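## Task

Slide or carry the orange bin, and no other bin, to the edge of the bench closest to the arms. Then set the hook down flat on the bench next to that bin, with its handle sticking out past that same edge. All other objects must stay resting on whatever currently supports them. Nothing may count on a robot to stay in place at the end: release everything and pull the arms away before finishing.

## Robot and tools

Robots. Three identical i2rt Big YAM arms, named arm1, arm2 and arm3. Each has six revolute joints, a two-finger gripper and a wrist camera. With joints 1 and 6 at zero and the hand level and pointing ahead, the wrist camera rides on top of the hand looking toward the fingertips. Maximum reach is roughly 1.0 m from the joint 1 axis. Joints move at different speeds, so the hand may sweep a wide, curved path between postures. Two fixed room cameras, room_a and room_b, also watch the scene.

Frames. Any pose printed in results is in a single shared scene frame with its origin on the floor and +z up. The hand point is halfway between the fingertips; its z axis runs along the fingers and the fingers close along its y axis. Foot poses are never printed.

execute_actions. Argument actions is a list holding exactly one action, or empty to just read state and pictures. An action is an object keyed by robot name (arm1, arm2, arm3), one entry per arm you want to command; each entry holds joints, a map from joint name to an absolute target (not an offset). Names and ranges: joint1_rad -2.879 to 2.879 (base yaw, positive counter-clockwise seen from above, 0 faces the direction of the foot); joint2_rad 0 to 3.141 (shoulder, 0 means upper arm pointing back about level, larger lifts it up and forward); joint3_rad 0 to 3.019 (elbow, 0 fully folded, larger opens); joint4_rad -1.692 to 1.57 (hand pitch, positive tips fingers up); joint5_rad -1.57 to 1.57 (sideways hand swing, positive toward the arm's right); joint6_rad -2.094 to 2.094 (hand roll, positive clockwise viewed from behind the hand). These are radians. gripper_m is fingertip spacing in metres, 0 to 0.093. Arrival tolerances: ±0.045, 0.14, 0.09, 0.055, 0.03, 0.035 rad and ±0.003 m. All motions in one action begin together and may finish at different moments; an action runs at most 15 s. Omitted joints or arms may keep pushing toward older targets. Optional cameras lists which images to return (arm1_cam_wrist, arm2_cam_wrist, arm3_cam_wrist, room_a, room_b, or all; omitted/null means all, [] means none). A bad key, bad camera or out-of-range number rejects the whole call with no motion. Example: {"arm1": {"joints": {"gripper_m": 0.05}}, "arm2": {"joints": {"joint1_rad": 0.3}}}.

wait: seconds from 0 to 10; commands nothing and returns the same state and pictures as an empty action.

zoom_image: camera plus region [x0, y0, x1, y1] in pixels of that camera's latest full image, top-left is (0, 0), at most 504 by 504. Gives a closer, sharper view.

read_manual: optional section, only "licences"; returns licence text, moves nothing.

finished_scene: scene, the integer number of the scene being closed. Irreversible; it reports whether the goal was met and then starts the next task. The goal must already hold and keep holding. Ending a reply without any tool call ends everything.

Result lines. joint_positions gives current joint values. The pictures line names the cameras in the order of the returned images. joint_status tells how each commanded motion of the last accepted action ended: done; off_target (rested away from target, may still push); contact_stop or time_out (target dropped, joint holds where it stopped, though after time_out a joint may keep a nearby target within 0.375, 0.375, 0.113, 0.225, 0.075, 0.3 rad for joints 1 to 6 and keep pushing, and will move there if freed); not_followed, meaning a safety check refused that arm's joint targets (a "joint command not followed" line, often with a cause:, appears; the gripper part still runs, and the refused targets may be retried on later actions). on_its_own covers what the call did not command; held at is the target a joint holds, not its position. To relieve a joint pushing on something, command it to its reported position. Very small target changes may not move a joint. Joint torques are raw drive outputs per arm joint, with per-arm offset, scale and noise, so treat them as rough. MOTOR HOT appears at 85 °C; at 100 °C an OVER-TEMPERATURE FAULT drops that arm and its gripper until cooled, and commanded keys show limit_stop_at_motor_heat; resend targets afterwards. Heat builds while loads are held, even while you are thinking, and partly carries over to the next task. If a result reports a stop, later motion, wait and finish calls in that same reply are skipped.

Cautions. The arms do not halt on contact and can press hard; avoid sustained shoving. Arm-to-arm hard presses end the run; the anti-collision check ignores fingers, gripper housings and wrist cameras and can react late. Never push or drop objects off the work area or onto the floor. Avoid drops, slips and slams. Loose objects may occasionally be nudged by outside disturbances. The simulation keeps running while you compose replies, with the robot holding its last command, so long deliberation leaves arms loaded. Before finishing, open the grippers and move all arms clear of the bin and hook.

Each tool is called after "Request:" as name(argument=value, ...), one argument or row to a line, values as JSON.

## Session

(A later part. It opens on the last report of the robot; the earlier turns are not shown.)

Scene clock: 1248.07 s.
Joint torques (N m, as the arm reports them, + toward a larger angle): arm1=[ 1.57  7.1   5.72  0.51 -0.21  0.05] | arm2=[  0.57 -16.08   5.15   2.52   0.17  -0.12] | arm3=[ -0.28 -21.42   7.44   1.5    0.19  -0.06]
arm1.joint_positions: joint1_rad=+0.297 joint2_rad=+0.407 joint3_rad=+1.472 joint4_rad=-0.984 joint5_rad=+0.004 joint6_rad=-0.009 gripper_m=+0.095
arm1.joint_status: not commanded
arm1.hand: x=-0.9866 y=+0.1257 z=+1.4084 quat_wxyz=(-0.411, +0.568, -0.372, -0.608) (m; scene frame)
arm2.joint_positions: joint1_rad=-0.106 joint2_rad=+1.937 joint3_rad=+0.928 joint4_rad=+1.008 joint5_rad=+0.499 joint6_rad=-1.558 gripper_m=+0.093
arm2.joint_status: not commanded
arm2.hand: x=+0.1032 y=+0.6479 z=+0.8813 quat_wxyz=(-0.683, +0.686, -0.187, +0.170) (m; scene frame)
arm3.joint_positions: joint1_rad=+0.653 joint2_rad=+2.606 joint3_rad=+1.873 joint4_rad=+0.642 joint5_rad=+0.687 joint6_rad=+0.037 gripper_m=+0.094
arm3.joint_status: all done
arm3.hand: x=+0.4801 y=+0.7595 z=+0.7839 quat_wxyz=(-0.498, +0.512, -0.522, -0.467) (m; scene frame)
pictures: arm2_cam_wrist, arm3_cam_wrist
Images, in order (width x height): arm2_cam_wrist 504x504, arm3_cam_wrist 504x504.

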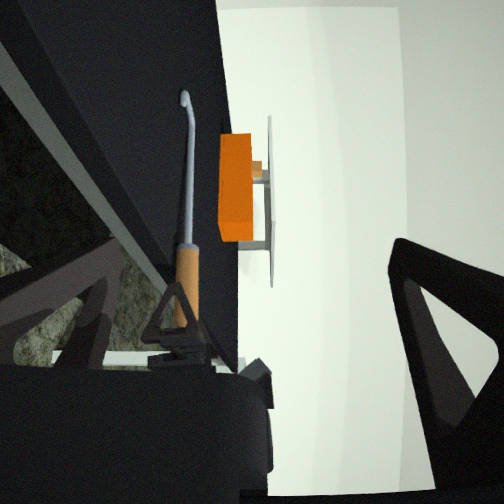

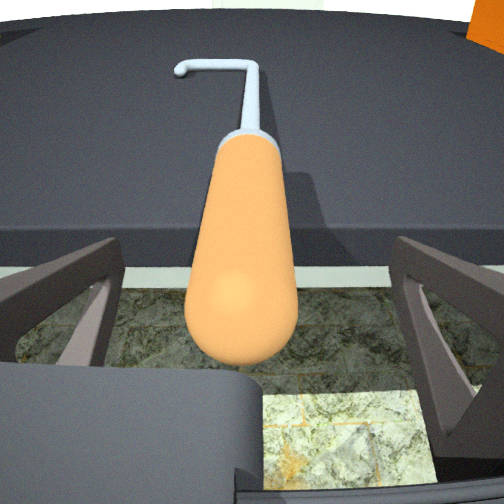

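Request:
execute_actions(
  actions=[
    {"arm3": {"joints": {"joint4_rad": 0.695}}},
  ],
  cameras=["arm2_cam_wrist", "arm3_cam_wrist"],
)

Scene clock: 1270.70 s.
Joint torques (N m, as the arm reports them, + toward a larger angle): arm1=[ 1.88  7.15  5.72  0.59 -0.2   0.06] | arm2=[  0.65 -16.15   5.11   2.51   0.17  -0.12] | arm3=[ -0.3  -22.02   7.18   2.08   0.18  -0.06]
arm1.joint_positions: joint1_rad=+0.297 joint2_rad=+0.407 joint3_rad=+1.472 joint4_rad=-0.984 joint5_rad=+0.004 joint6_rad=-0.009 gripper_m=+0.095
arm1.joint_status: not commanded
arm1.hand: x=-0.9866 y=+0.1257 z=+1.4084 quat_wxyz=(-0.411, +0.568, -0.372, -0.608) (m; scene frame)
arm2.joint_positions: joint1_rad=-0.106 joint2_rad=+1.937 joint3_rad=+0.928 joint4_rad=+1.008 joint5_rad=+0.499 joint6_rad=-1.558 gripper_m=+0.093
arm2.joint_status: not commanded
arm2.hand: x=+0.1032 y=+0.6479 z=+0.8813 quat_wxyz=(-0.683, +0.686, -0.187, +0.170) (m; scene frame)
arm3.joint_positions: joint1_rad=+0.653 joint2_rad=+2.606 joint3_rad=+1.873 joint4_rad=+0.674 joint5_rad=+0.687 joint6_rad=+0.037 gripper_m=+0.094
arm3.joint_status: all done
arm3.hand: x=+0.4797 y=+0.7599 z=+0.7906 quat_wxyz=(-0.499, +0.501, -0.521, -0.479) (m; scene frame)
pictures: arm2_cam_wrist, arm3_cam_wrist
Images, in order (width x height): arm2_cam_wrist 504x504, arm3_cam_wrist 504x504.

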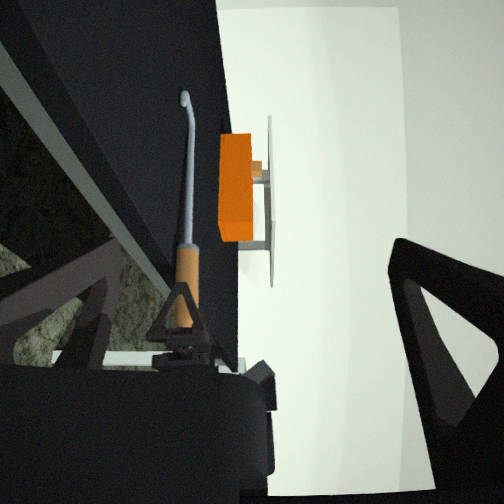

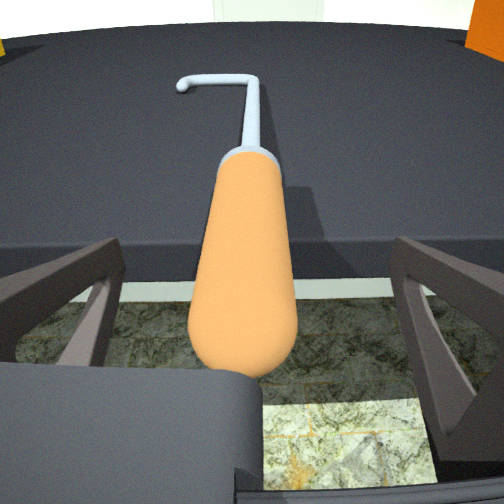

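Request:
execute_actions(
  actions=[
    {"arm3": {"joints": {"gripper_m": 0.0}}},
  ],
  cameras=["arm2_cam_wrist", "arm3_cam_wrist"],
)

Scene clock: 1273.90 s.
Joint torques (N m, as the arm reports them, + toward a larger angle): arm1=[ 1.63  7.01  5.75  0.59 -0.2   0.06] | arm2=[  0.55 -16.14   5.13   2.53   0.16  -0.12] | arm3=[ -0.31 -21.72   7.41   2.06   0.16  -0.06]
arm1.joint_positions: joint1_rad=+0.297 joint2_rad=+0.407 joint3_rad=+1.472 joint4_rad=-0.984 joint5_rad=+0.004 joint6_rad=-0.009 gripper_m=+0.095
arm1.joint_status: not commanded
arm1.hand: x=-0.9866 y=+0.1257 z=+1.4084 quat_wxyz=(-0.411, +0.568, -0.372, -0.608) (m; scene frame)
arm2.joint_positions: joint1_rad=-0.106 joint2_rad=+1.937 joint3_rad=+0.928 joint4_rad=+1.008 joint5_rad=+0.499 joint6_rad=-1.558 gripper_m=+0.093
arm2.joint_status: not commanded
arm2.hand: x=+0.1032 y=+0.6479 z=+0.8813 quat_wxyz=(-0.683, +0.686, -0.187, +0.170) (m; scene frame)
arm3.joint_positions: joint1_rad=+0.653 joint2_rad=+2.606 joint3_rad=+1.873 joint4_rad=+0.674 joint5_rad=+0.687 joint6_rad=+0.036 gripper_m=+0.029
arm3.joint_status: gripper_m off_target (ended at +0.029, target +0.000)
arm3.hand: x=+0.4795 y=+0.7598 z=+0.7905 quat_wxyz=(-0.499, +0.501, -0.520, -0.479) (m; scene frame)
pictures: arm2_cam_wrist, arm3_cam_wrist
Images, in order (width x height): arm2_cam_wrist 504x504, arm3_cam_wrist 504x504.

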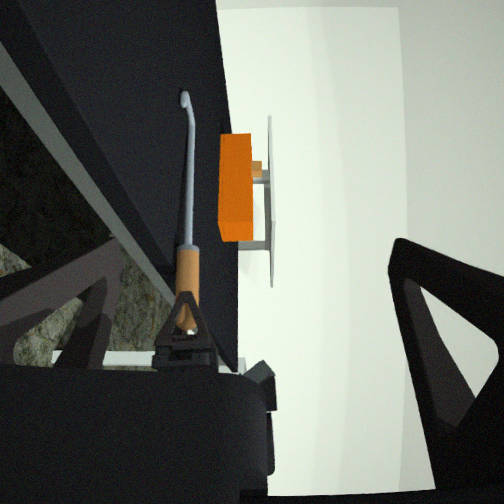

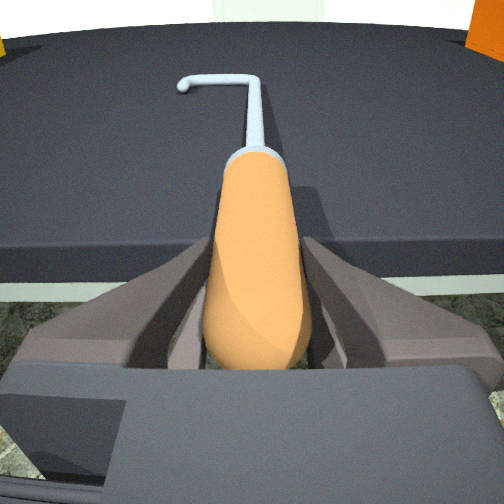

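Request:
execute_actions(
  actions=[
    {"arm3": {"joints": {"joint2_rad": 2.585, "joint3_rad": 1.905, "joint4_rad": 0.865, "joint6_rad": -1.1}}},
  ],
  cameras=["arm2_cam_wrist", "arm3_cam_wrist"],
)

Scene clock: 1306.63 s.
Joint torques (N m, as the arm reports them, + toward a larger angle): arm1=[ 1.9   7.23  5.77  0.54 -0.21  0.08] | arm2=[  0.58 -16.08   5.13   2.51   0.16  -0.13] | arm3=[ -0.77 -25.2    9.36   2.25   0.12  -0.15]
arm1.joint_positions: joint1_rad=+0.297 joint2_rad=+0.407 joint3_rad=+1.472 joint4_rad=-0.984 joint5_rad=+0.004 joint6_rad=-0.009 gripper_m=+0.095
arm1.joint_status: not commanded
arm1.hand: x=-0.9866 y=+0.1257 z=+1.4084 quat_wxyz=(-0.411, +0.568, -0.372, -0.608) (m; scene frame)
arm2.joint_positions: joint1_rad=-0.106 joint2_rad=+1.937 joint3_rad=+0.928 joint4_rad=+1.008 joint5_rad=+0.499 joint6_rad=-1.558 gripper_m=+0.093
arm2.joint_status: not commanded
arm2.hand: x=+0.1032 y=+0.6479 z=+0.8813 quat_wxyz=(-0.683, +0.686, -0.187, +0.170) (m; scene frame)
arm3.joint_positions: joint1_rad=+0.659 joint2_rad=+2.606 joint3_rad=+1.873 joint4_rad=+0.839 joint5_rad=+0.687 joint6_rad=-1.078 gripper_m=+0.029
arm3.joint_status: all done
arm3.hand: x=+0.4755 y=+0.7566 z=+0.8247 quat_wxyz=(-0.711, +0.647, -0.198, -0.191) (m; scene frame)
pictures: arm2_cam_wrist, arm3_cam_wrist
Images, in order (width x height): arm2_cam_wrist 504x504, arm3_cam_wrist 504x504.

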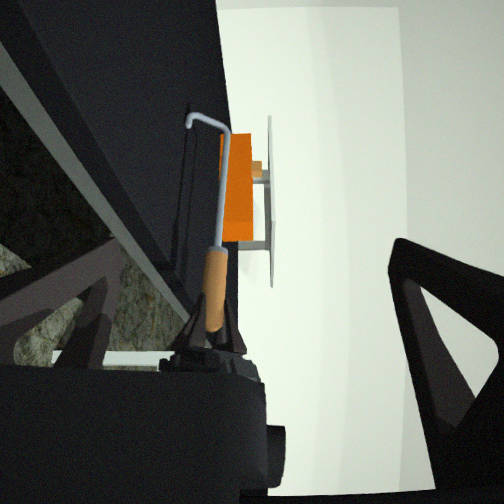

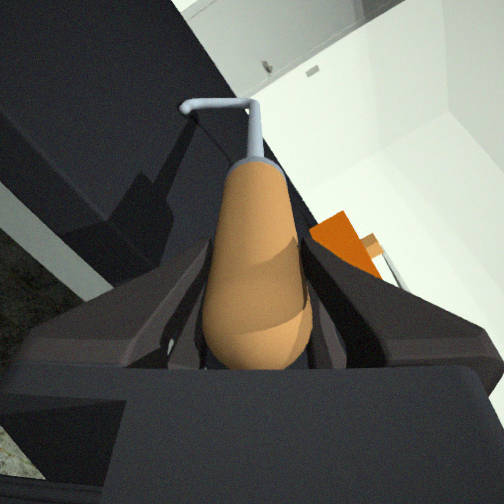

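Request:
execute_actions(
  actions=[
    {"arm3": {"joints": {"joint6_rad": -1.65}}},
  ],
  cameras=["arm2_cam_wrist", "arm3_cam_wrist"],
)

Scene clock: 1318.17 s.
Joint torques (N m, as the arm reports them, + toward a larger angle): arm1=[ 1.76  7.13  5.7   0.54 -0.21  0.07] | arm2=[  0.57 -16.13   5.13   2.51   0.17  -0.12] | arm3=[ -0.75 -25.07   9.37   2.15   0.16  -0.08]
arm1.joint_positions: joint1_rad=+0.297 joint2_rad=+0.407 joint3_rad=+1.472 joint4_rad=-0.984 joint5_rad=+0.004 joint6_rad=-0.009 gripper_m=+0.095
arm1.joint_status: not commanded
arm1.hand: x=-0.9866 y=+0.1257 z=+1.4084 quat_wxyz=(-0.411, +0.568, -0.372, -0.608) (m; scene frame)
arm2.joint_positions: joint1_rad=-0.106 joint2_rad=+1.937 joint3_rad=+0.928 joint4_rad=+1.008 joint5_rad=+0.499 joint6_rad=-1.558 gripper_m=+0.093
arm2.joint_status: not commanded
arm2.hand: x=+0.1032 y=+0.6479 z=+0.8813 quat_wxyz=(-0.683, +0.686, -0.187, +0.170) (m; scene frame)
arm3.joint_positions: joint1_rad=+0.660 joint2_rad=+2.606 joint3_rad=+1.873 joint4_rad=+0.842 joint5_rad=+0.685 joint6_rad=-1.635 gripper_m=+0.029
arm3.joint_status: all done
arm3.hand: x=+0.4747 y=+0.7562 z=+0.8252 quat_wxyz=(-0.737, +0.676, -0.013, +0.011) (m; scene frame)
pictures: arm2_cam_wrist, arm3_cam_wrist
Images, in order (width x height): arm2_cam_wrist 504x504, arm3_cam_wrist 504x504.

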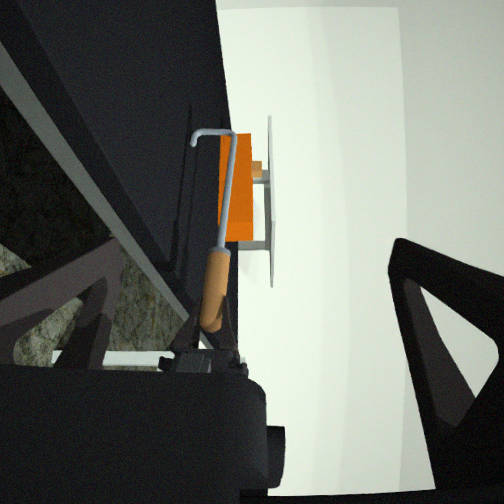

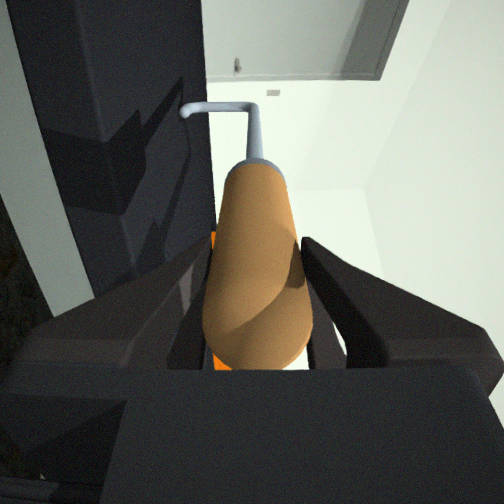

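Request:
zoom_image(
  camera="arm2_cam_wrist",
  region=[160, 100, 320, 260],
)

Region (160, 100, 320, 260) of arm2_cam_wrist's 504x504 image, scaled by 3.150, with more detail than that image has.

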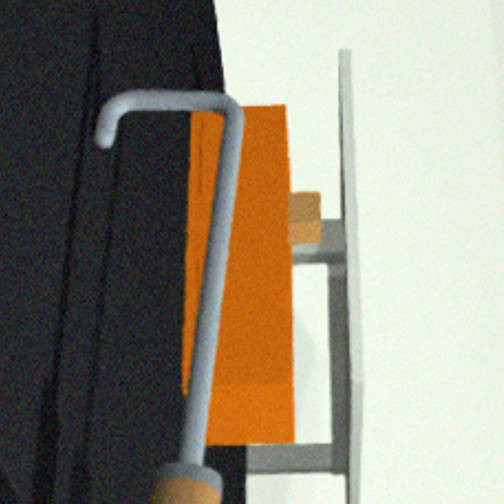

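Request:
execute_actions(
  actions=[
    {"arm3": {"joints": {"joint1_rad": 0.40, "joint2_rad": 2.38, "joint4_rad": 0.76, "joint5_rad": 0.41}}},
  ],
  cameras=["arm2_cam_wrist", "arm3_cam_wrist", "room_a"],
)

Scene clock: 1440.27 s.
Joint torques (N m, as the arm reports them, + toward a larger angle): arm1=[ 1.81  6.93  5.67  0.58 -0.23  0.05] | arm2=[  0.58 -16.07   5.11   2.52   0.17  -0.13] | arm3=[ -0.99 -24.57  10.4    2.44  -0.03   0.  ]
arm1.joint_positions: joint1_rad=+0.297 joint2_rad=+0.407 joint3_rad=+1.472 joint4_rad=-0.984 joint5_rad=+0.004 joint6_rad=-0.009 gripper_m=+0.095
arm1.joint_status: not commanded
arm1.hand: x=-0.9866 y=+0.1257 z=+1.4084 quat_wxyz=(-0.411, +0.568, -0.372, -0.608) (m; scene frame)
arm2.joint_positions: joint1_rad=-0.106 joint2_rad=+1.937 joint3_rad=+0.928 joint4_rad=+1.008 joint5_rad=+0.499 joint6_rad=-1.558 gripper_m=+0.093
arm2.joint_status: not commanded
arm2.hand: x=+0.1032 y=+0.6479 z=+0.8813 quat_wxyz=(-0.683, +0.686, -0.187, +0.170) (m; scene frame)
arm3.joint_positions: joint1_rad=+0.402 joint2_rad=+2.412 joint3_rad=+1.873 joint4_rad=+0.728 joint5_rad=+0.411 joint6_rad=-1.642 gripper_m=+0.029
arm3.joint_status: all done
arm3.hand: x=+0.6330 y=+0.8589 z=+0.9735 quat_wxyz=(-0.766, +0.642, -0.008, +0.006) (m; scene frame)
pictures: arm2_cam_wrist, arm3_cam_wrist, room_a
Images, in order (width x height): arm2_cam_wrist 504x504, arm3_cam_wrist 504x504, room_a 504x504.

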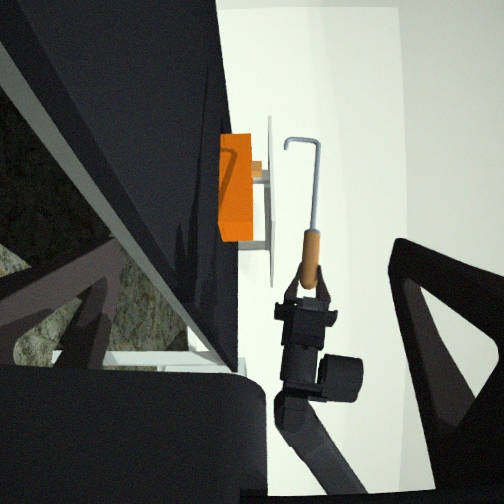

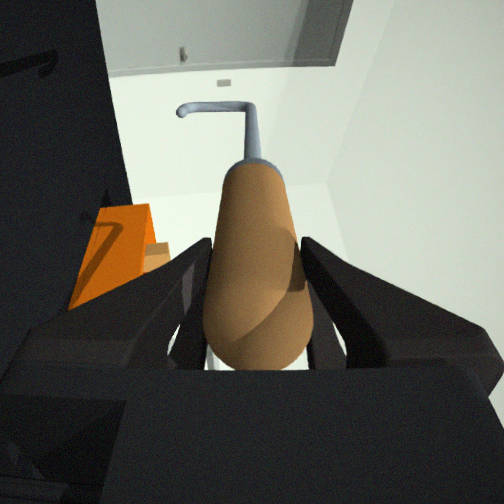

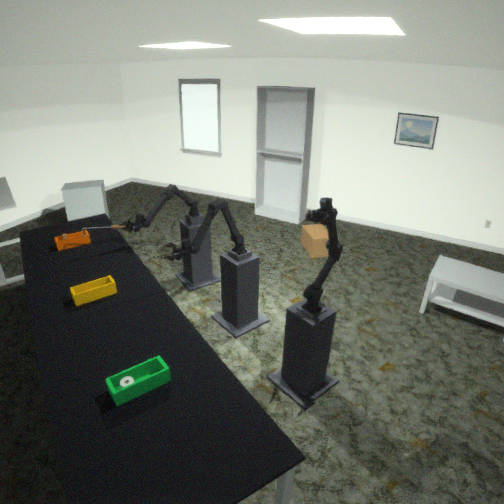

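Request:
execute_actions(
  actions=[
    {"arm3": {"joints": {"joint1_rad": -0.035, "joint2_rad": 2.13, "joint4_rad": 0.46, "joint5_rad": -0.06, "joint6_rad": -1.585}}},
  ],
  cameras=["arm2_cam_wrist", "arm3_cam_wrist", "room_a"],
)

Scene clock: 1456.37 s.
Joint torques (N m, as the arm reports them, + toward a larger angle): arm1=[ 2.11  7.1   5.8   0.51 -0.22  0.05] | arm2=[  0.53 -16.14   5.13   2.51   0.16  -0.12] | arm3=[ -0.83 -24.61  11.97   2.48   0.     0.11]
arm1.joint_positions: joint1_rad=+0.297 joint2_rad=+0.407 joint3_rad=+1.472 joint4_rad=-0.984 joint5_rad=+0.004 joint6_rad=-0.009 gripper_m=+0.095
arm1.joint_status: not commanded
arm1.hand: x=-0.9866 y=+0.1257 z=+1.4084 quat_wxyz=(-0.411, +0.568, -0.372, -0.608) (m; scene frame)
arm2.joint_positions: joint1_rad=-0.106 joint2_rad=+1.937 joint3_rad=+0.928 joint4_rad=+1.008 joint5_rad=+0.499 joint6_rad=-1.558 gripper_m=+0.093
arm2.joint_status: not commanded
arm2.hand: x=+0.1032 y=+0.6479 z=+0.8813 quat_wxyz=(-0.683, +0.686, -0.187, +0.170) (m; scene frame)
arm3.joint_positions: joint1_rad=-0.042 joint2_rad=+2.158 joint3_rad=+1.862 joint4_rad=+0.430 joint5_rad=-0.059 joint6_rad=-1.589 gripper_m=+0.029
arm3.joint_status: all done
arm3.hand: x=+0.9514 y=+0.8940 z=+1.1231 quat_wxyz=(-0.753, +0.657, +0.013, +0.006) (m; scene frame)
pictures: arm2_cam_wrist, arm3_cam_wrist, room_a
Images, in order (width x height): arm2_cam_wrist 504x504, arm3_cam_wrist 504x504, room_a 504x504.

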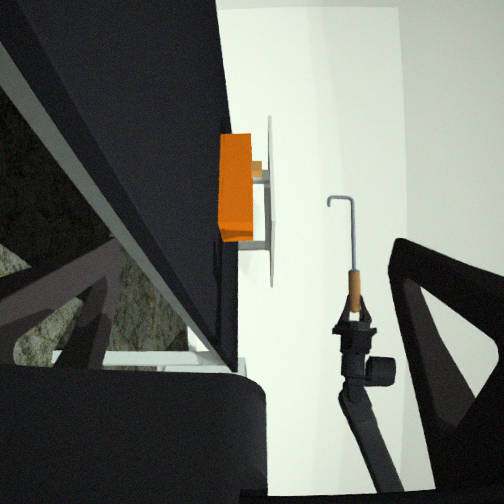

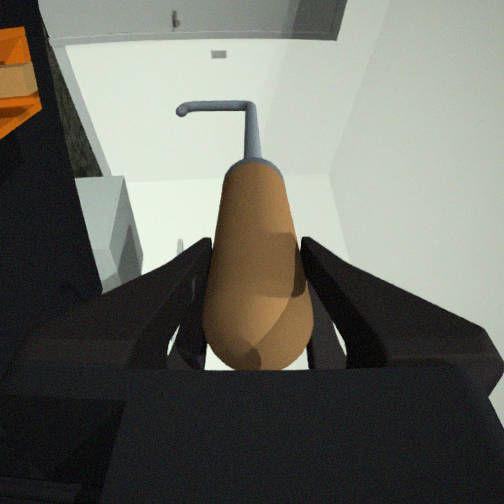

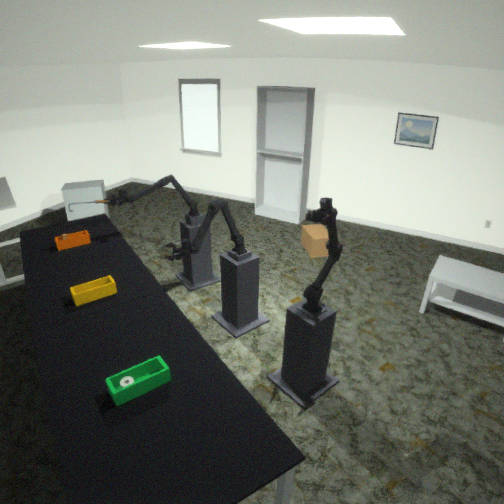

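Request:
execute_actions(
  actions=[
    {"arm3": {"joints": {"joint3_rad": 1.83, "joint4_rad": 0.245}}},
  ],
  cameras=["arm2_cam_wrist", "arm3_cam_wrist", "room_a"],
)

Scene clock: 1478.20 s.
Joint torques (N m, as the arm reports them, + toward a larger angle): arm1=[ 1.9   7.05  5.77  0.64 -0.2   0.07] | arm2=[  0.62 -16.12   5.12   2.51   0.17  -0.13] | arm3=[ -0.27 -25.44  10.93   2.92  -0.04   0.1 ]
arm1.joint_positions: joint1_rad=+0.297 joint2_rad=+0.407 joint3_rad=+1.472 joint4_rad=-0.984 joint5_rad=+0.004 joint6_rad=-0.009 gripper_m=+0.095
arm1.joint_status: not commanded
arm1.hand: x=-0.9866 y=+0.1257 z=+1.4084 quat_wxyz=(-0.411, +0.568, -0.372, -0.608) (m; scene frame)
arm2.joint_positions: joint1_rad=-0.106 joint2_rad=+1.937 joint3_rad=+0.928 joint4_rad=+1.008 joint5_rad=+0.499 joint6_rad=-1.558 gripper_m=+0.093
arm2.joint_status: not commanded
arm2.hand: x=+0.1032 y=+0.6479 z=+0.8813 quat_wxyz=(-0.683, +0.686, -0.187, +0.170) (m; scene frame)
arm3.joint_positions: joint1_rad=-0.042 joint2_rad=+2.176 joint3_rad=+1.792 joint4_rad=+0.209 joint5_rad=-0.059 joint6_rad=-1.589 gripper_m=+0.029
arm3.joint_status: all done
arm3.hand: x=+0.9512 y=+0.8864 z=+1.0116 quat_wxyz=(-0.644, +0.765, +0.008, -0.001) (m; scene frame)
pictures: arm2_cam_wrist, arm3_cam_wrist, room_a
Images, in order (width x height): arm2_cam_wrist 504x504, arm3_cam_wrist 504x504, room_a 504x504.

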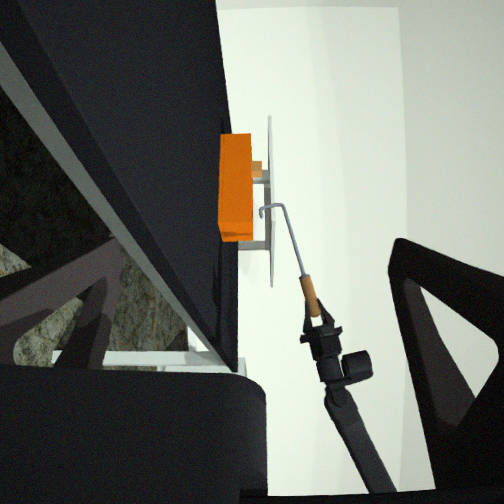

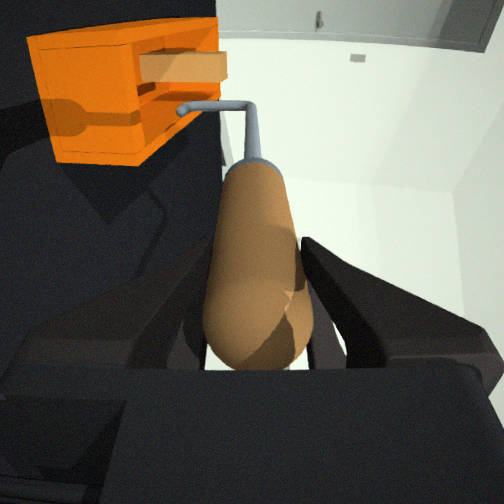

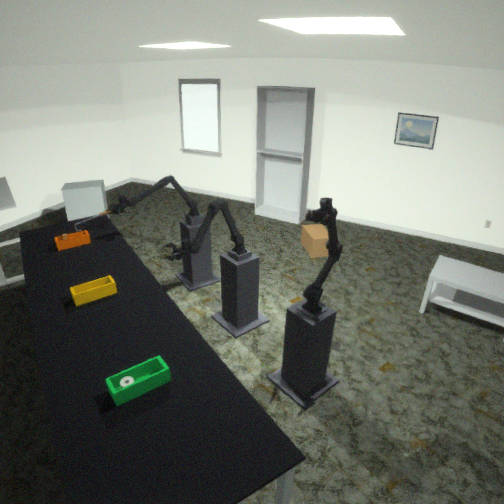

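Request:
zoom_image(
  camera="arm3_cam_wrist",
  region=[0, 0, 280, 200],
)

Request:
zoom_image(
  camera="arm2_cam_wrist",
  region=[190, 120, 350, 280],
)

Region (0, 0, 280, 200) of arm3_cam_wrist's 504x504 image, scaled by 1.800, with more detail than that image has; it fills the top 360 rows of this view, and the rest is white.

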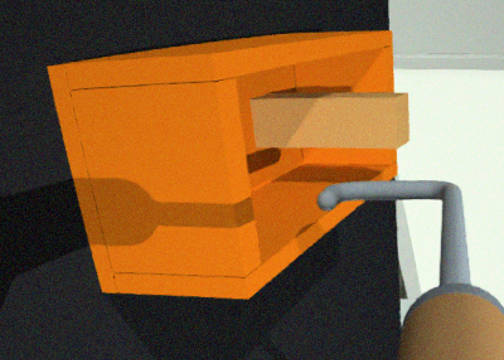

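Region (190, 120, 350, 280) of arm2_cam_wrist's 504x504 image, scaled by 3.150, with more detail than that image has.

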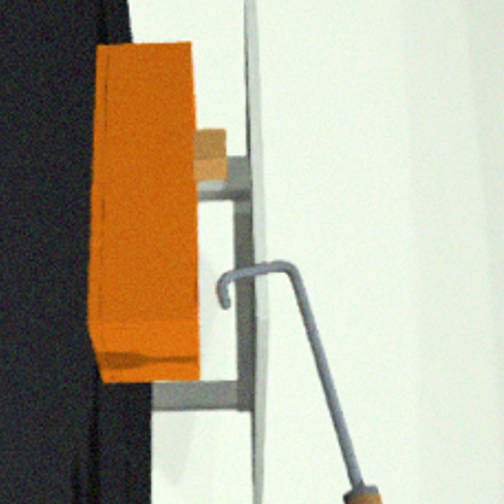

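Request:
execute_actions(
  actions=[
    {"arm3": {"joints": {"joint1_rad": -0.008}}},
  ],
  cameras=["arm2_cam_wrist", "arm3_cam_wrist"],
)

Scene clock: 1513.93 s.
Joint torques (N m, as the arm reports them, + toward a larger angle): arm1=[ 1.82  7.25  5.77  0.57 -0.22  0.07] | arm2=[  0.68 -16.13   5.14   2.53   0.17  -0.12] | arm3=[ -0.68 -25.09  11.23   2.76  -0.02   0.11]
arm1.joint_positions: joint1_rad=+0.297 joint2_rad=+0.407 joint3_rad=+1.472 joint4_rad=-0.984 joint5_rad=+0.004 joint6_rad=-0.009 gripper_m=+0.095
arm1.joint_status: not commanded
arm1.hand: x=-0.9866 y=+0.1257 z=+1.4084 quat_wxyz=(-0.411, +0.568, -0.372, -0.608) (m; scene frame)
arm2.joint_positions: joint1_rad=-0.106 joint2_rad=+1.937 joint3_rad=+0.928 joint4_rad=+1.008 joint5_rad=+0.499 joint6_rad=-1.558 gripper_m=+0.093
arm2.joint_status: not commanded
arm2.hand: x=+0.1032 y=+0.6479 z=+0.8813 quat_wxyz=(-0.683, +0.686, -0.187, +0.170) (m; scene frame)
arm3.joint_positions: joint1_rad=-0.007 joint2_rad=+2.176 joint3_rad=+1.792 joint4_rad=+0.209 joint5_rad=-0.060 joint6_rad=-1.589 gripper_m=+0.029
arm3.joint_status: all done
arm3.hand: x=+0.9202 y=+0.8869 z=+1.0116 quat_wxyz=(-0.643, +0.765, +0.022, -0.013) (m; scene frame)
pictures: arm2_cam_wrist, arm3_cam_wrist
Images, in order (width x height): arm2_cam_wrist 504x504, arm3_cam_wrist 504x504.

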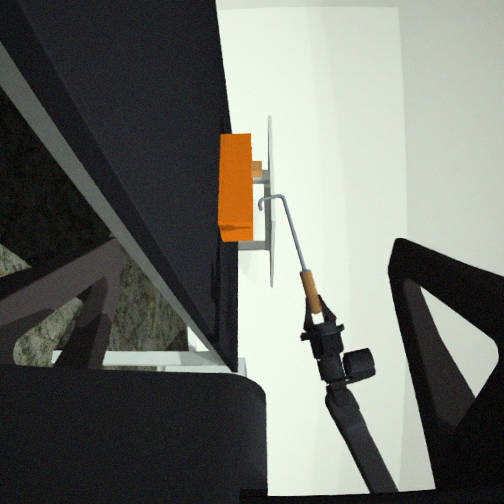

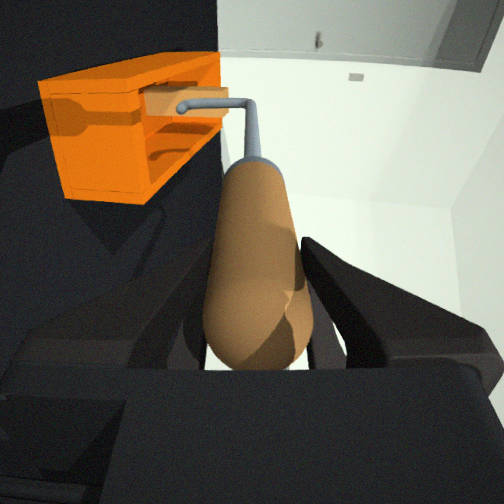

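Request:
zoom_image(
  camera="arm3_cam_wrist",
  region=[0, 30, 280, 230],
)

Region (0, 30, 280, 230) of arm3_cam_wrist's 504x504 image, scaled by 1.800, with more detail than that image has; it fills the top 360 rows of this view, and the rest is white.

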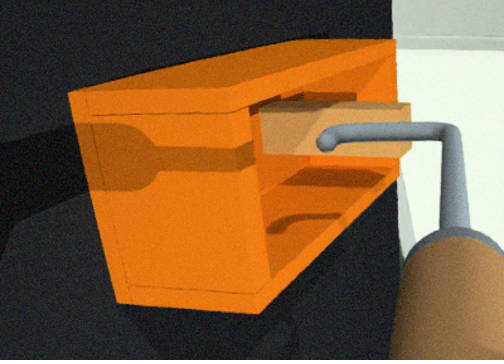

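Request:
execute_actions(
  actions=[
    {"arm3": {"joints": {"joint1_rad": -0.028, "joint2_rad": 2.195}}},
  ],
  cameras=["arm2_cam_wrist", "arm3_cam_wrist"],
)

Scene clock: 1549.17 s.
Joint torques (N m, as the arm reports them, + toward a larger angle): arm1=[ 1.9   7.12  5.71  0.54 -0.24  0.05] | arm2=[  0.6  -16.14   5.13   2.51   0.17  -0.13] | arm3=[ -1.35 -24.5   11.19   2.64  -0.04   0.11]
arm1.joint_positions: joint1_rad=+0.297 joint2_rad=+0.407 joint3_rad=+1.472 joint4_rad=-0.984 joint5_rad=+0.004 joint6_rad=-0.009 gripper_m=+0.095
arm1.joint_status: not commanded
arm1.hand: x=-0.9866 y=+0.1257 z=+1.4084 quat_wxyz=(-0.411, +0.568, -0.372, -0.608) (m; scene frame)
arm2.joint_positions: joint1_rad=-0.106 joint2_rad=+1.937 joint3_rad=+0.928 joint4_rad=+1.008 joint5_rad=+0.499 joint6_rad=-1.558 gripper_m=+0.093
arm2.joint_status: not commanded
arm2.hand: x=+0.1032 y=+0.6479 z=+0.8813 quat_wxyz=(-0.683, +0.686, -0.187, +0.170) (m; scene frame)
arm3.joint_positions: joint1_rad=-0.022 joint2_rad=+2.232 joint3_rad=+1.792 joint4_rad=+0.209 joint5_rad=-0.060 joint6_rad=-1.589 gripper_m=+0.029
arm3.joint_status: all done
arm3.hand: x=+0.9329 y=+0.8904 z=+0.9632 quat_wxyz=(-0.622, +0.783, +0.015, -0.009) (m; scene frame)
pictures: arm2_cam_wrist, arm3_cam_wrist
Images, in order (width x height): arm2_cam_wrist 504x504, arm3_cam_wrist 504x504.

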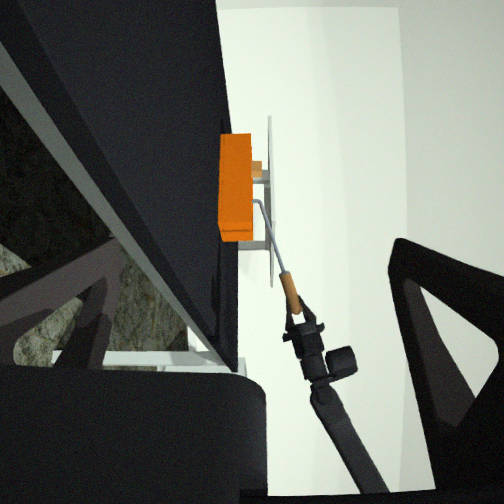

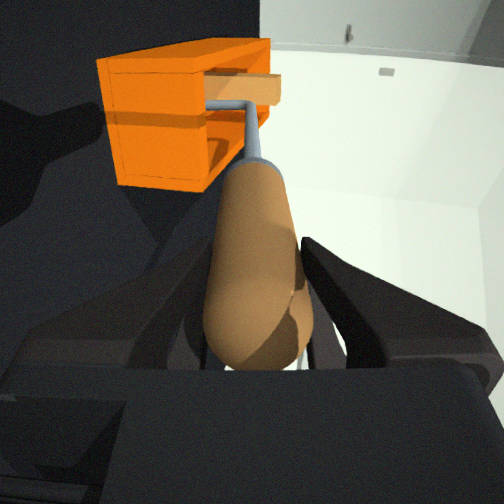

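Request:
execute_actions(
  actions=[
    {"arm3": {"joints": {"joint2_rad": 2.061, "joint3_rad": 1.64, "joint4_rad": 0.215}}},
  ],
  cameras=["arm2_cam_wrist", "arm3_cam_wrist"],
)

Scene clock: 1592.07 s.
Joint torques (N m, as the arm reports them, + toward a larger angle): arm1=[ 1.65  7.29  5.78  0.55 -0.22  0.05] | arm2=[  0.56 -16.11   5.1    2.51   0.17  -0.12] | arm3=[ -1.39 -25.08   9.54   2.24  -0.04   0.1 ]
arm1.joint_positions: joint1_rad=+0.297 joint2_rad=+0.407 joint3_rad=+1.472 joint4_rad=-0.984 joint5_rad=+0.004 joint6_rad=-0.009 gripper_m=+0.095
arm1.joint_status: not commanded
arm1.hand: x=-0.9866 y=+0.1257 z=+1.4084 quat_wxyz=(-0.411, +0.568, -0.372, -0.608) (m; scene frame)
arm2.joint_positions: joint1_rad=-0.106 joint2_rad=+1.937 joint3_rad=+0.928 joint4_rad=+1.008 joint5_rad=+0.499 joint6_rad=-1.558 gripper_m=+0.093
arm2.joint_status: not commanded
arm2.hand: x=+0.1032 y=+0.6479 z=+0.8813 quat_wxyz=(-0.683, +0.686, -0.187, +0.170) (m; scene frame)
arm3.joint_positions: joint1_rad=-0.022 joint2_rad=+2.119 joint3_rad=+1.622 joint4_rad=+0.192 joint5_rad=-0.060 joint6_rad=-1.589 gripper_m=+0.029
arm3.joint_status: all done
arm3.hand: x=+0.9317 y=+0.8450 z=+0.9563 quat_wxyz=(-0.592, +0.806, +0.014, -0.010) (m; scene frame)
pictures: arm2_cam_wrist, arm3_cam_wrist
Images, in order (width x height): arm2_cam_wrist 504x504, arm3_cam_wrist 504x504.

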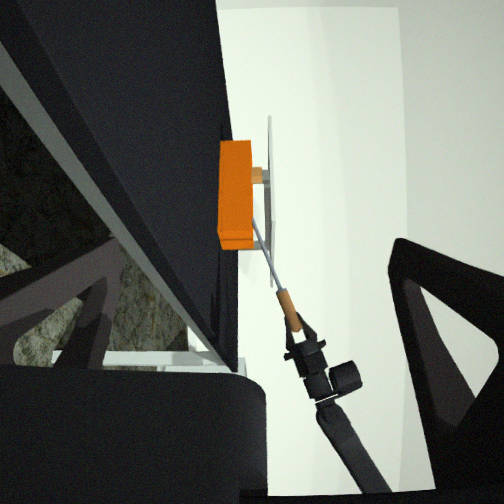

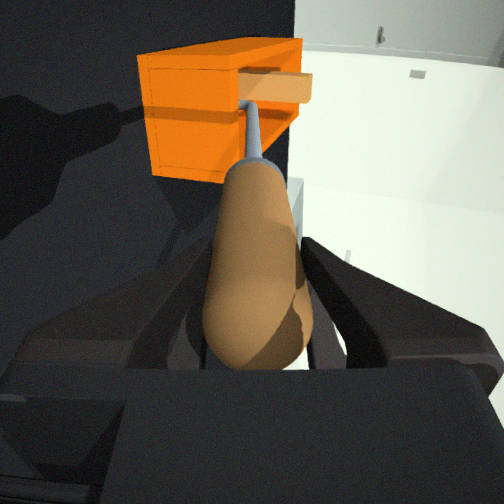

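Request:
execute_actions(
  actions=[
    {"arm3": {"joints": {"joint2_rad": 1.854, "joint3_rad": 1.405}}},
  ],
  cameras=["arm2_cam_wrist", "arm3_cam_wrist"],
)

Scene clock: 1608.53 s.
Joint torques (N m, as the arm reports them, + toward a larger angle): arm1=[ 1.62  7.08  5.64  0.55 -0.22  0.03] | arm2=[  0.59 -16.1    5.12   2.51   0.17  -0.12] | arm3=[ -1.28 -21.07   9.67   2.41  -0.04   0.1 ]
arm1.joint_positions: joint1_rad=+0.297 joint2_rad=+0.407 joint3_rad=+1.472 joint4_rad=-0.984 joint5_rad=+0.004 joint6_rad=-0.009 gripper_m=+0.095
arm1.joint_status: not commanded
arm1.hand: x=-0.9866 y=+0.1257 z=+1.4084 quat_wxyz=(-0.411, +0.568, -0.372, -0.608) (m; scene frame)
arm2.joint_positions: joint1_rad=-0.106 joint2_rad=+1.937 joint3_rad=+0.928 joint4_rad=+1.008 joint5_rad=+0.499 joint6_rad=-1.558 gripper_m=+0.093
arm2.joint_status: not commanded
arm2.hand: x=+0.1032 y=+0.6479 z=+0.8813 quat_wxyz=(-0.683, +0.686, -0.187, +0.170) (m; scene frame)
arm3.joint_positions: joint1_rad=-0.022 joint2_rad=+1.899 joint3_rad=+1.383 joint4_rad=+0.187 joint5_rad=-0.060 joint6_rad=-1.589 gripper_m=+0.029
arm3.joint_status: all done
arm3.hand: x=+0.9296 y=+0.7707 z=+0.9929 quat_wxyz=(-0.583, +0.813, +0.014, -0.011) (m; scene frame)
pictures: arm2_cam_wrist, arm3_cam_wrist
Images, in order (width x height): arm2_cam_wrist 504x504, arm3_cam_wrist 504x504.

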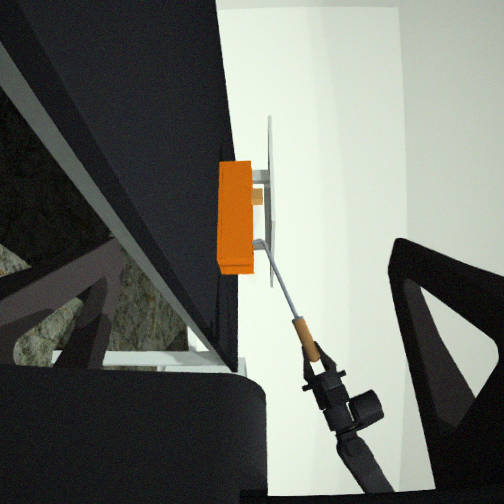

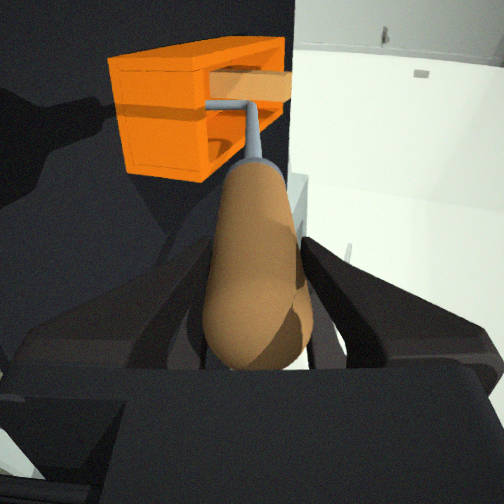

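Request:
execute_actions(
  actions=[
    {"arm3": {"joints": {"joint2_rad": 1.648, "joint3_rad": 1.151}}},
  ],
  cameras=["arm2_cam_wrist", "arm3_cam_wrist"],
)

Scene clock: 1624.57 s.
Joint torques (N m, as the arm reports them, + toward a larger angle): arm1=[ 1.51  6.97  5.72  0.54 -0.21  0.07] | arm2=[  0.53 -16.07   5.14   2.52   0.17  -0.13] | arm3=[ -1.44 -17.76   9.43   2.4   -0.05   0.1 ]
arm1.joint_positions: joint1_rad=+0.297 joint2_rad=+0.407 joint3_rad=+1.472 joint4_rad=-0.984 joint5_rad=+0.004 joint6_rad=-0.009 gripper_m=+0.095
arm1.joint_status: not commanded
arm1.hand: x=-0.9866 y=+0.1257 z=+1.4084 quat_wxyz=(-0.411, +0.568, -0.372, -0.608) (m; scene frame)
arm2.joint_positions: joint1_rad=-0.106 joint2_rad=+1.937 joint3_rad=+0.928 joint4_rad=+1.008 joint5_rad=+0.499 joint6_rad=-1.558 gripper_m=+0.093
arm2.joint_status: not commanded
arm2.hand: x=+0.1032 y=+0.6479 z=+0.8813 quat_wxyz=(-0.683, +0.686, -0.187, +0.170) (m; scene frame)
arm3.joint_positions: joint1_rad=-0.022 joint2_rad=+1.691 joint3_rad=+1.131 joint4_rad=+0.186 joint5_rad=-0.060 joint6_rad=-1.589 gripper_m=+0.029
arm3.joint_status: all done
arm3.hand: x=+0.9273 y=+0.6845 z=+0.9987 quat_wxyz=(-0.564, +0.826, +0.013, -0.012) (m; scene frame)
pictures: arm2_cam_wrist, arm3_cam_wrist
Images, in order (width x height): arm2_cam_wrist 504x504, arm3_cam_wrist 504x504.

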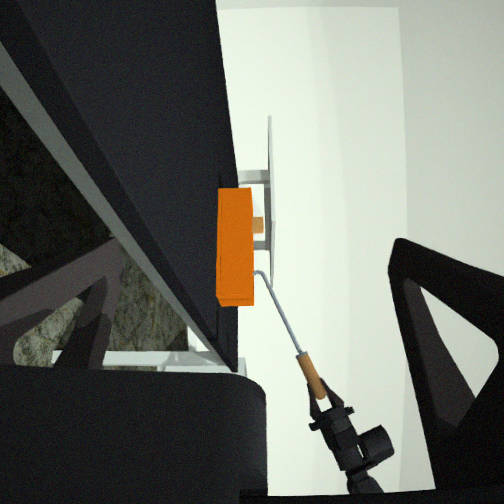

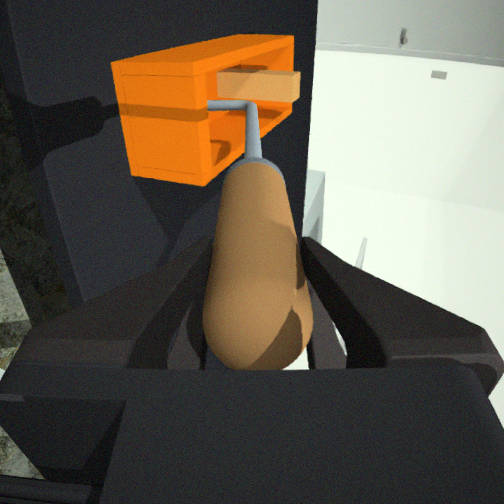

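Request:
zoom_image(
  camera="arm3_cam_wrist",
  region=[0, 20, 320, 320],
)

Request:
zoom_image(
  camera="arm2_cam_wrist",
  region=[150, 240, 300, 390],
)

Region (0, 20, 320, 320) of arm3_cam_wrist's 504x504 image, scaled by 1.575, with more detail than that image has; it fills the top 472 rows of this view, and the rest is white.

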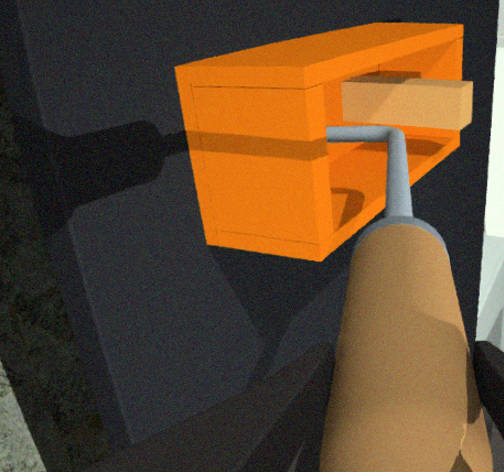

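Region (150, 240, 300, 390) of arm2_cam_wrist's 504x504 image, scaled by 3.360, with more detail than that image has.

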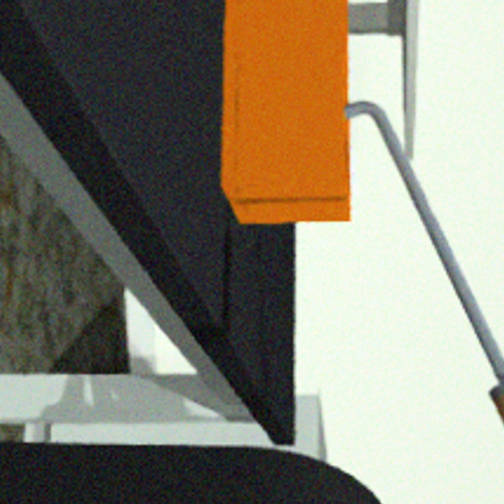

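Request:
execute_actions(
  actions=[
    {"arm3": {"joints": {"joint2_rad": 1.437, "joint3_rad": 0.918}}},
  ],
  cameras=["arm2_cam_wrist", "arm3_cam_wrist", "room_a"],
)

Scene clock: 1662.27 s.
Joint torques (N m, as the arm reports them, + toward a larger angle): arm1=[ 1.45  7.14  5.7   0.62 -0.22  0.07] | arm2=[  0.6  -16.06   5.12   2.54   0.16  -0.13] | arm3=[ -1.53 -13.27   9.83   2.42  -0.04   0.09]
arm1.joint_positions: joint1_rad=+0.297 joint2_rad=+0.407 joint3_rad=+1.472 joint4_rad=-0.984 joint5_rad=+0.004 joint6_rad=-0.009 gripper_m=+0.095
arm1.joint_status: not commanded
arm1.hand: x=-0.9866 y=+0.1257 z=+1.4084 quat_wxyz=(-0.411, +0.568, -0.372, -0.608) (m; scene frame)
arm2.joint_positions: joint1_rad=-0.106 joint2_rad=+1.937 joint3_rad=+0.928 joint4_rad=+1.008 joint5_rad=+0.499 joint6_rad=-1.558 gripper_m=+0.093
arm2.joint_status: not commanded
arm2.hand: x=+0.1032 y=+0.6479 z=+0.8813 quat_wxyz=(-0.683, +0.686, -0.187, +0.170) (m; scene frame)
arm3.joint_positions: joint1_rad=-0.022 joint2_rad=+1.474 joint3_rad=+0.894 joint4_rad=+0.186 joint5_rad=-0.060 joint6_rad=-1.589 gripper_m=+0.029
arm3.joint_status: all done
arm3.hand: x=+0.9250 y=+0.5970 z=+1.0037 quat_wxyz=(-0.556, +0.831, +0.013, -0.012) (m; scene frame)
pictures: arm2_cam_wrist, arm3_cam_wrist, room_a
Images, in order (width x height): arm2_cam_wrist 504x504, arm3_cam_wrist 504x504, room_a 504x504.

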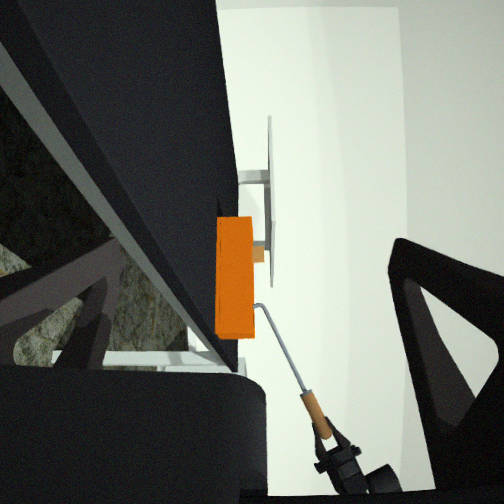

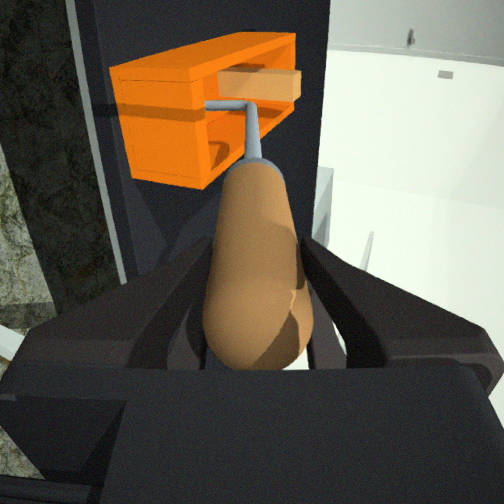

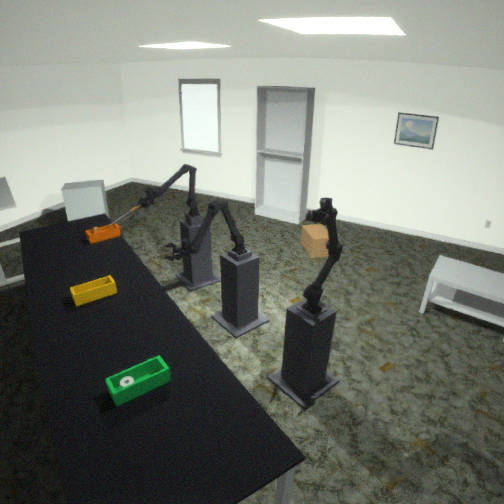

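Request:
zoom_image(
  camera="arm3_cam_wrist",
  region=[40, 20, 240, 260],
)

Request:
zoom_image(
  camera="arm2_cam_wrist",
  region=[170, 280, 280, 390],
)

Region (40, 20, 240, 260) of arm3_cam_wrist's 504x504 image, scaled by 2.100, with more detail than that image has.

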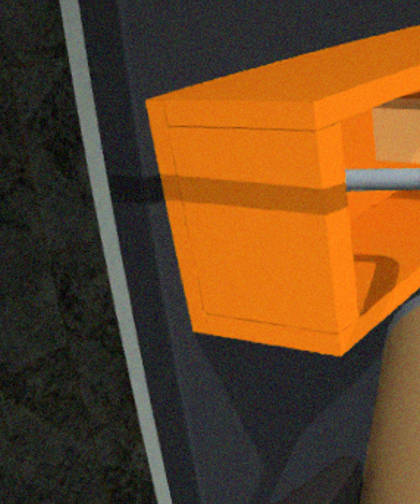

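Region (170, 280, 280, 390) of arm2_cam_wrist's 504x504 image, scaled by 4.582, with more detail than that image has.

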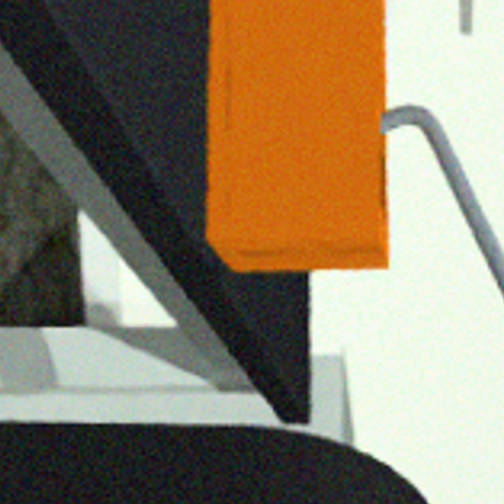

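Request:
execute_actions(
  actions=[
    {"arm3": {"joints": {"joint3_rad": 1.37, "joint4_rad": 0.6}}},
  ],
  cameras=["arm2_cam_wrist", "arm3_cam_wrist"],
)

Scene clock: 1736.83 s.
Joint torques (N m, as the arm reports them, + toward a larger angle): arm1=[ 1.71  7.1   5.69  0.54 -0.21  0.07] | arm2=[  0.61 -16.07   5.12   2.52   0.17  -0.12] | arm3=[ -1.24 -12.82  12.89   2.33   0.06   0.1 ]
arm1.joint_positions: joint1_rad=+0.297 joint2_rad=+0.407 joint3_rad=+1.472 joint4_rad=-0.984 joint5_rad=+0.004 joint6_rad=-0.009 gripper_m=+0.095
arm1.joint_status: not commanded
arm1.hand: x=-0.9866 y=+0.1257 z=+1.4084 quat_wxyz=(-0.411, +0.568, -0.372, -0.608) (m; scene frame)
arm2.joint_positions: joint1_rad=-0.106 joint2_rad=+1.937 joint3_rad=+0.928 joint4_rad=+1.008 joint5_rad=+0.499 joint6_rad=-1.558 gripper_m=+0.093
arm2.joint_status: not commanded
arm2.hand: x=+0.1032 y=+0.6479 z=+0.8813 quat_wxyz=(-0.683, +0.686, -0.187, +0.170) (m; scene frame)
arm3.joint_positions: joint1_rad=-0.022 joint2_rad=+1.462 joint3_rad=+1.315 joint4_rad=+0.570 joint5_rad=-0.060 joint6_rad=-1.588 gripper_m=+0.029
arm3.joint_status: all done
arm3.hand: x=+0.9260 y=+0.6475 z=+1.3524 quat_wxyz=(-0.840, +0.542, +0.023, +0.003) (m; scene frame)
pictures: arm2_cam_wrist, arm3_cam_wrist
Images, in order (width x height): arm2_cam_wrist 504x504, arm3_cam_wrist 504x504.

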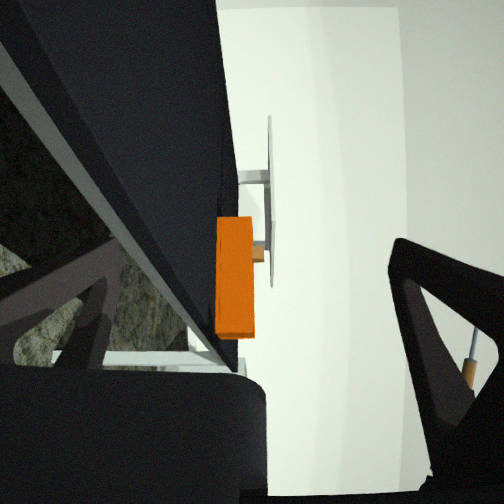

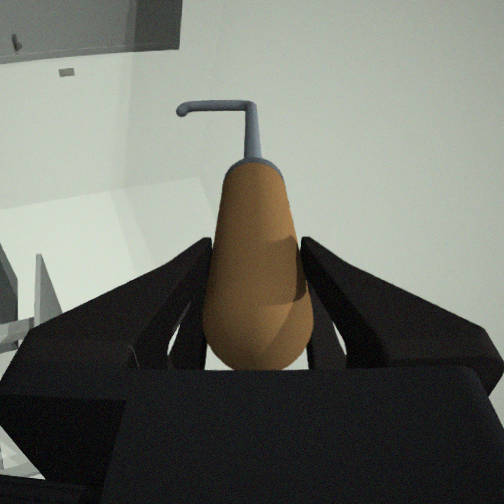

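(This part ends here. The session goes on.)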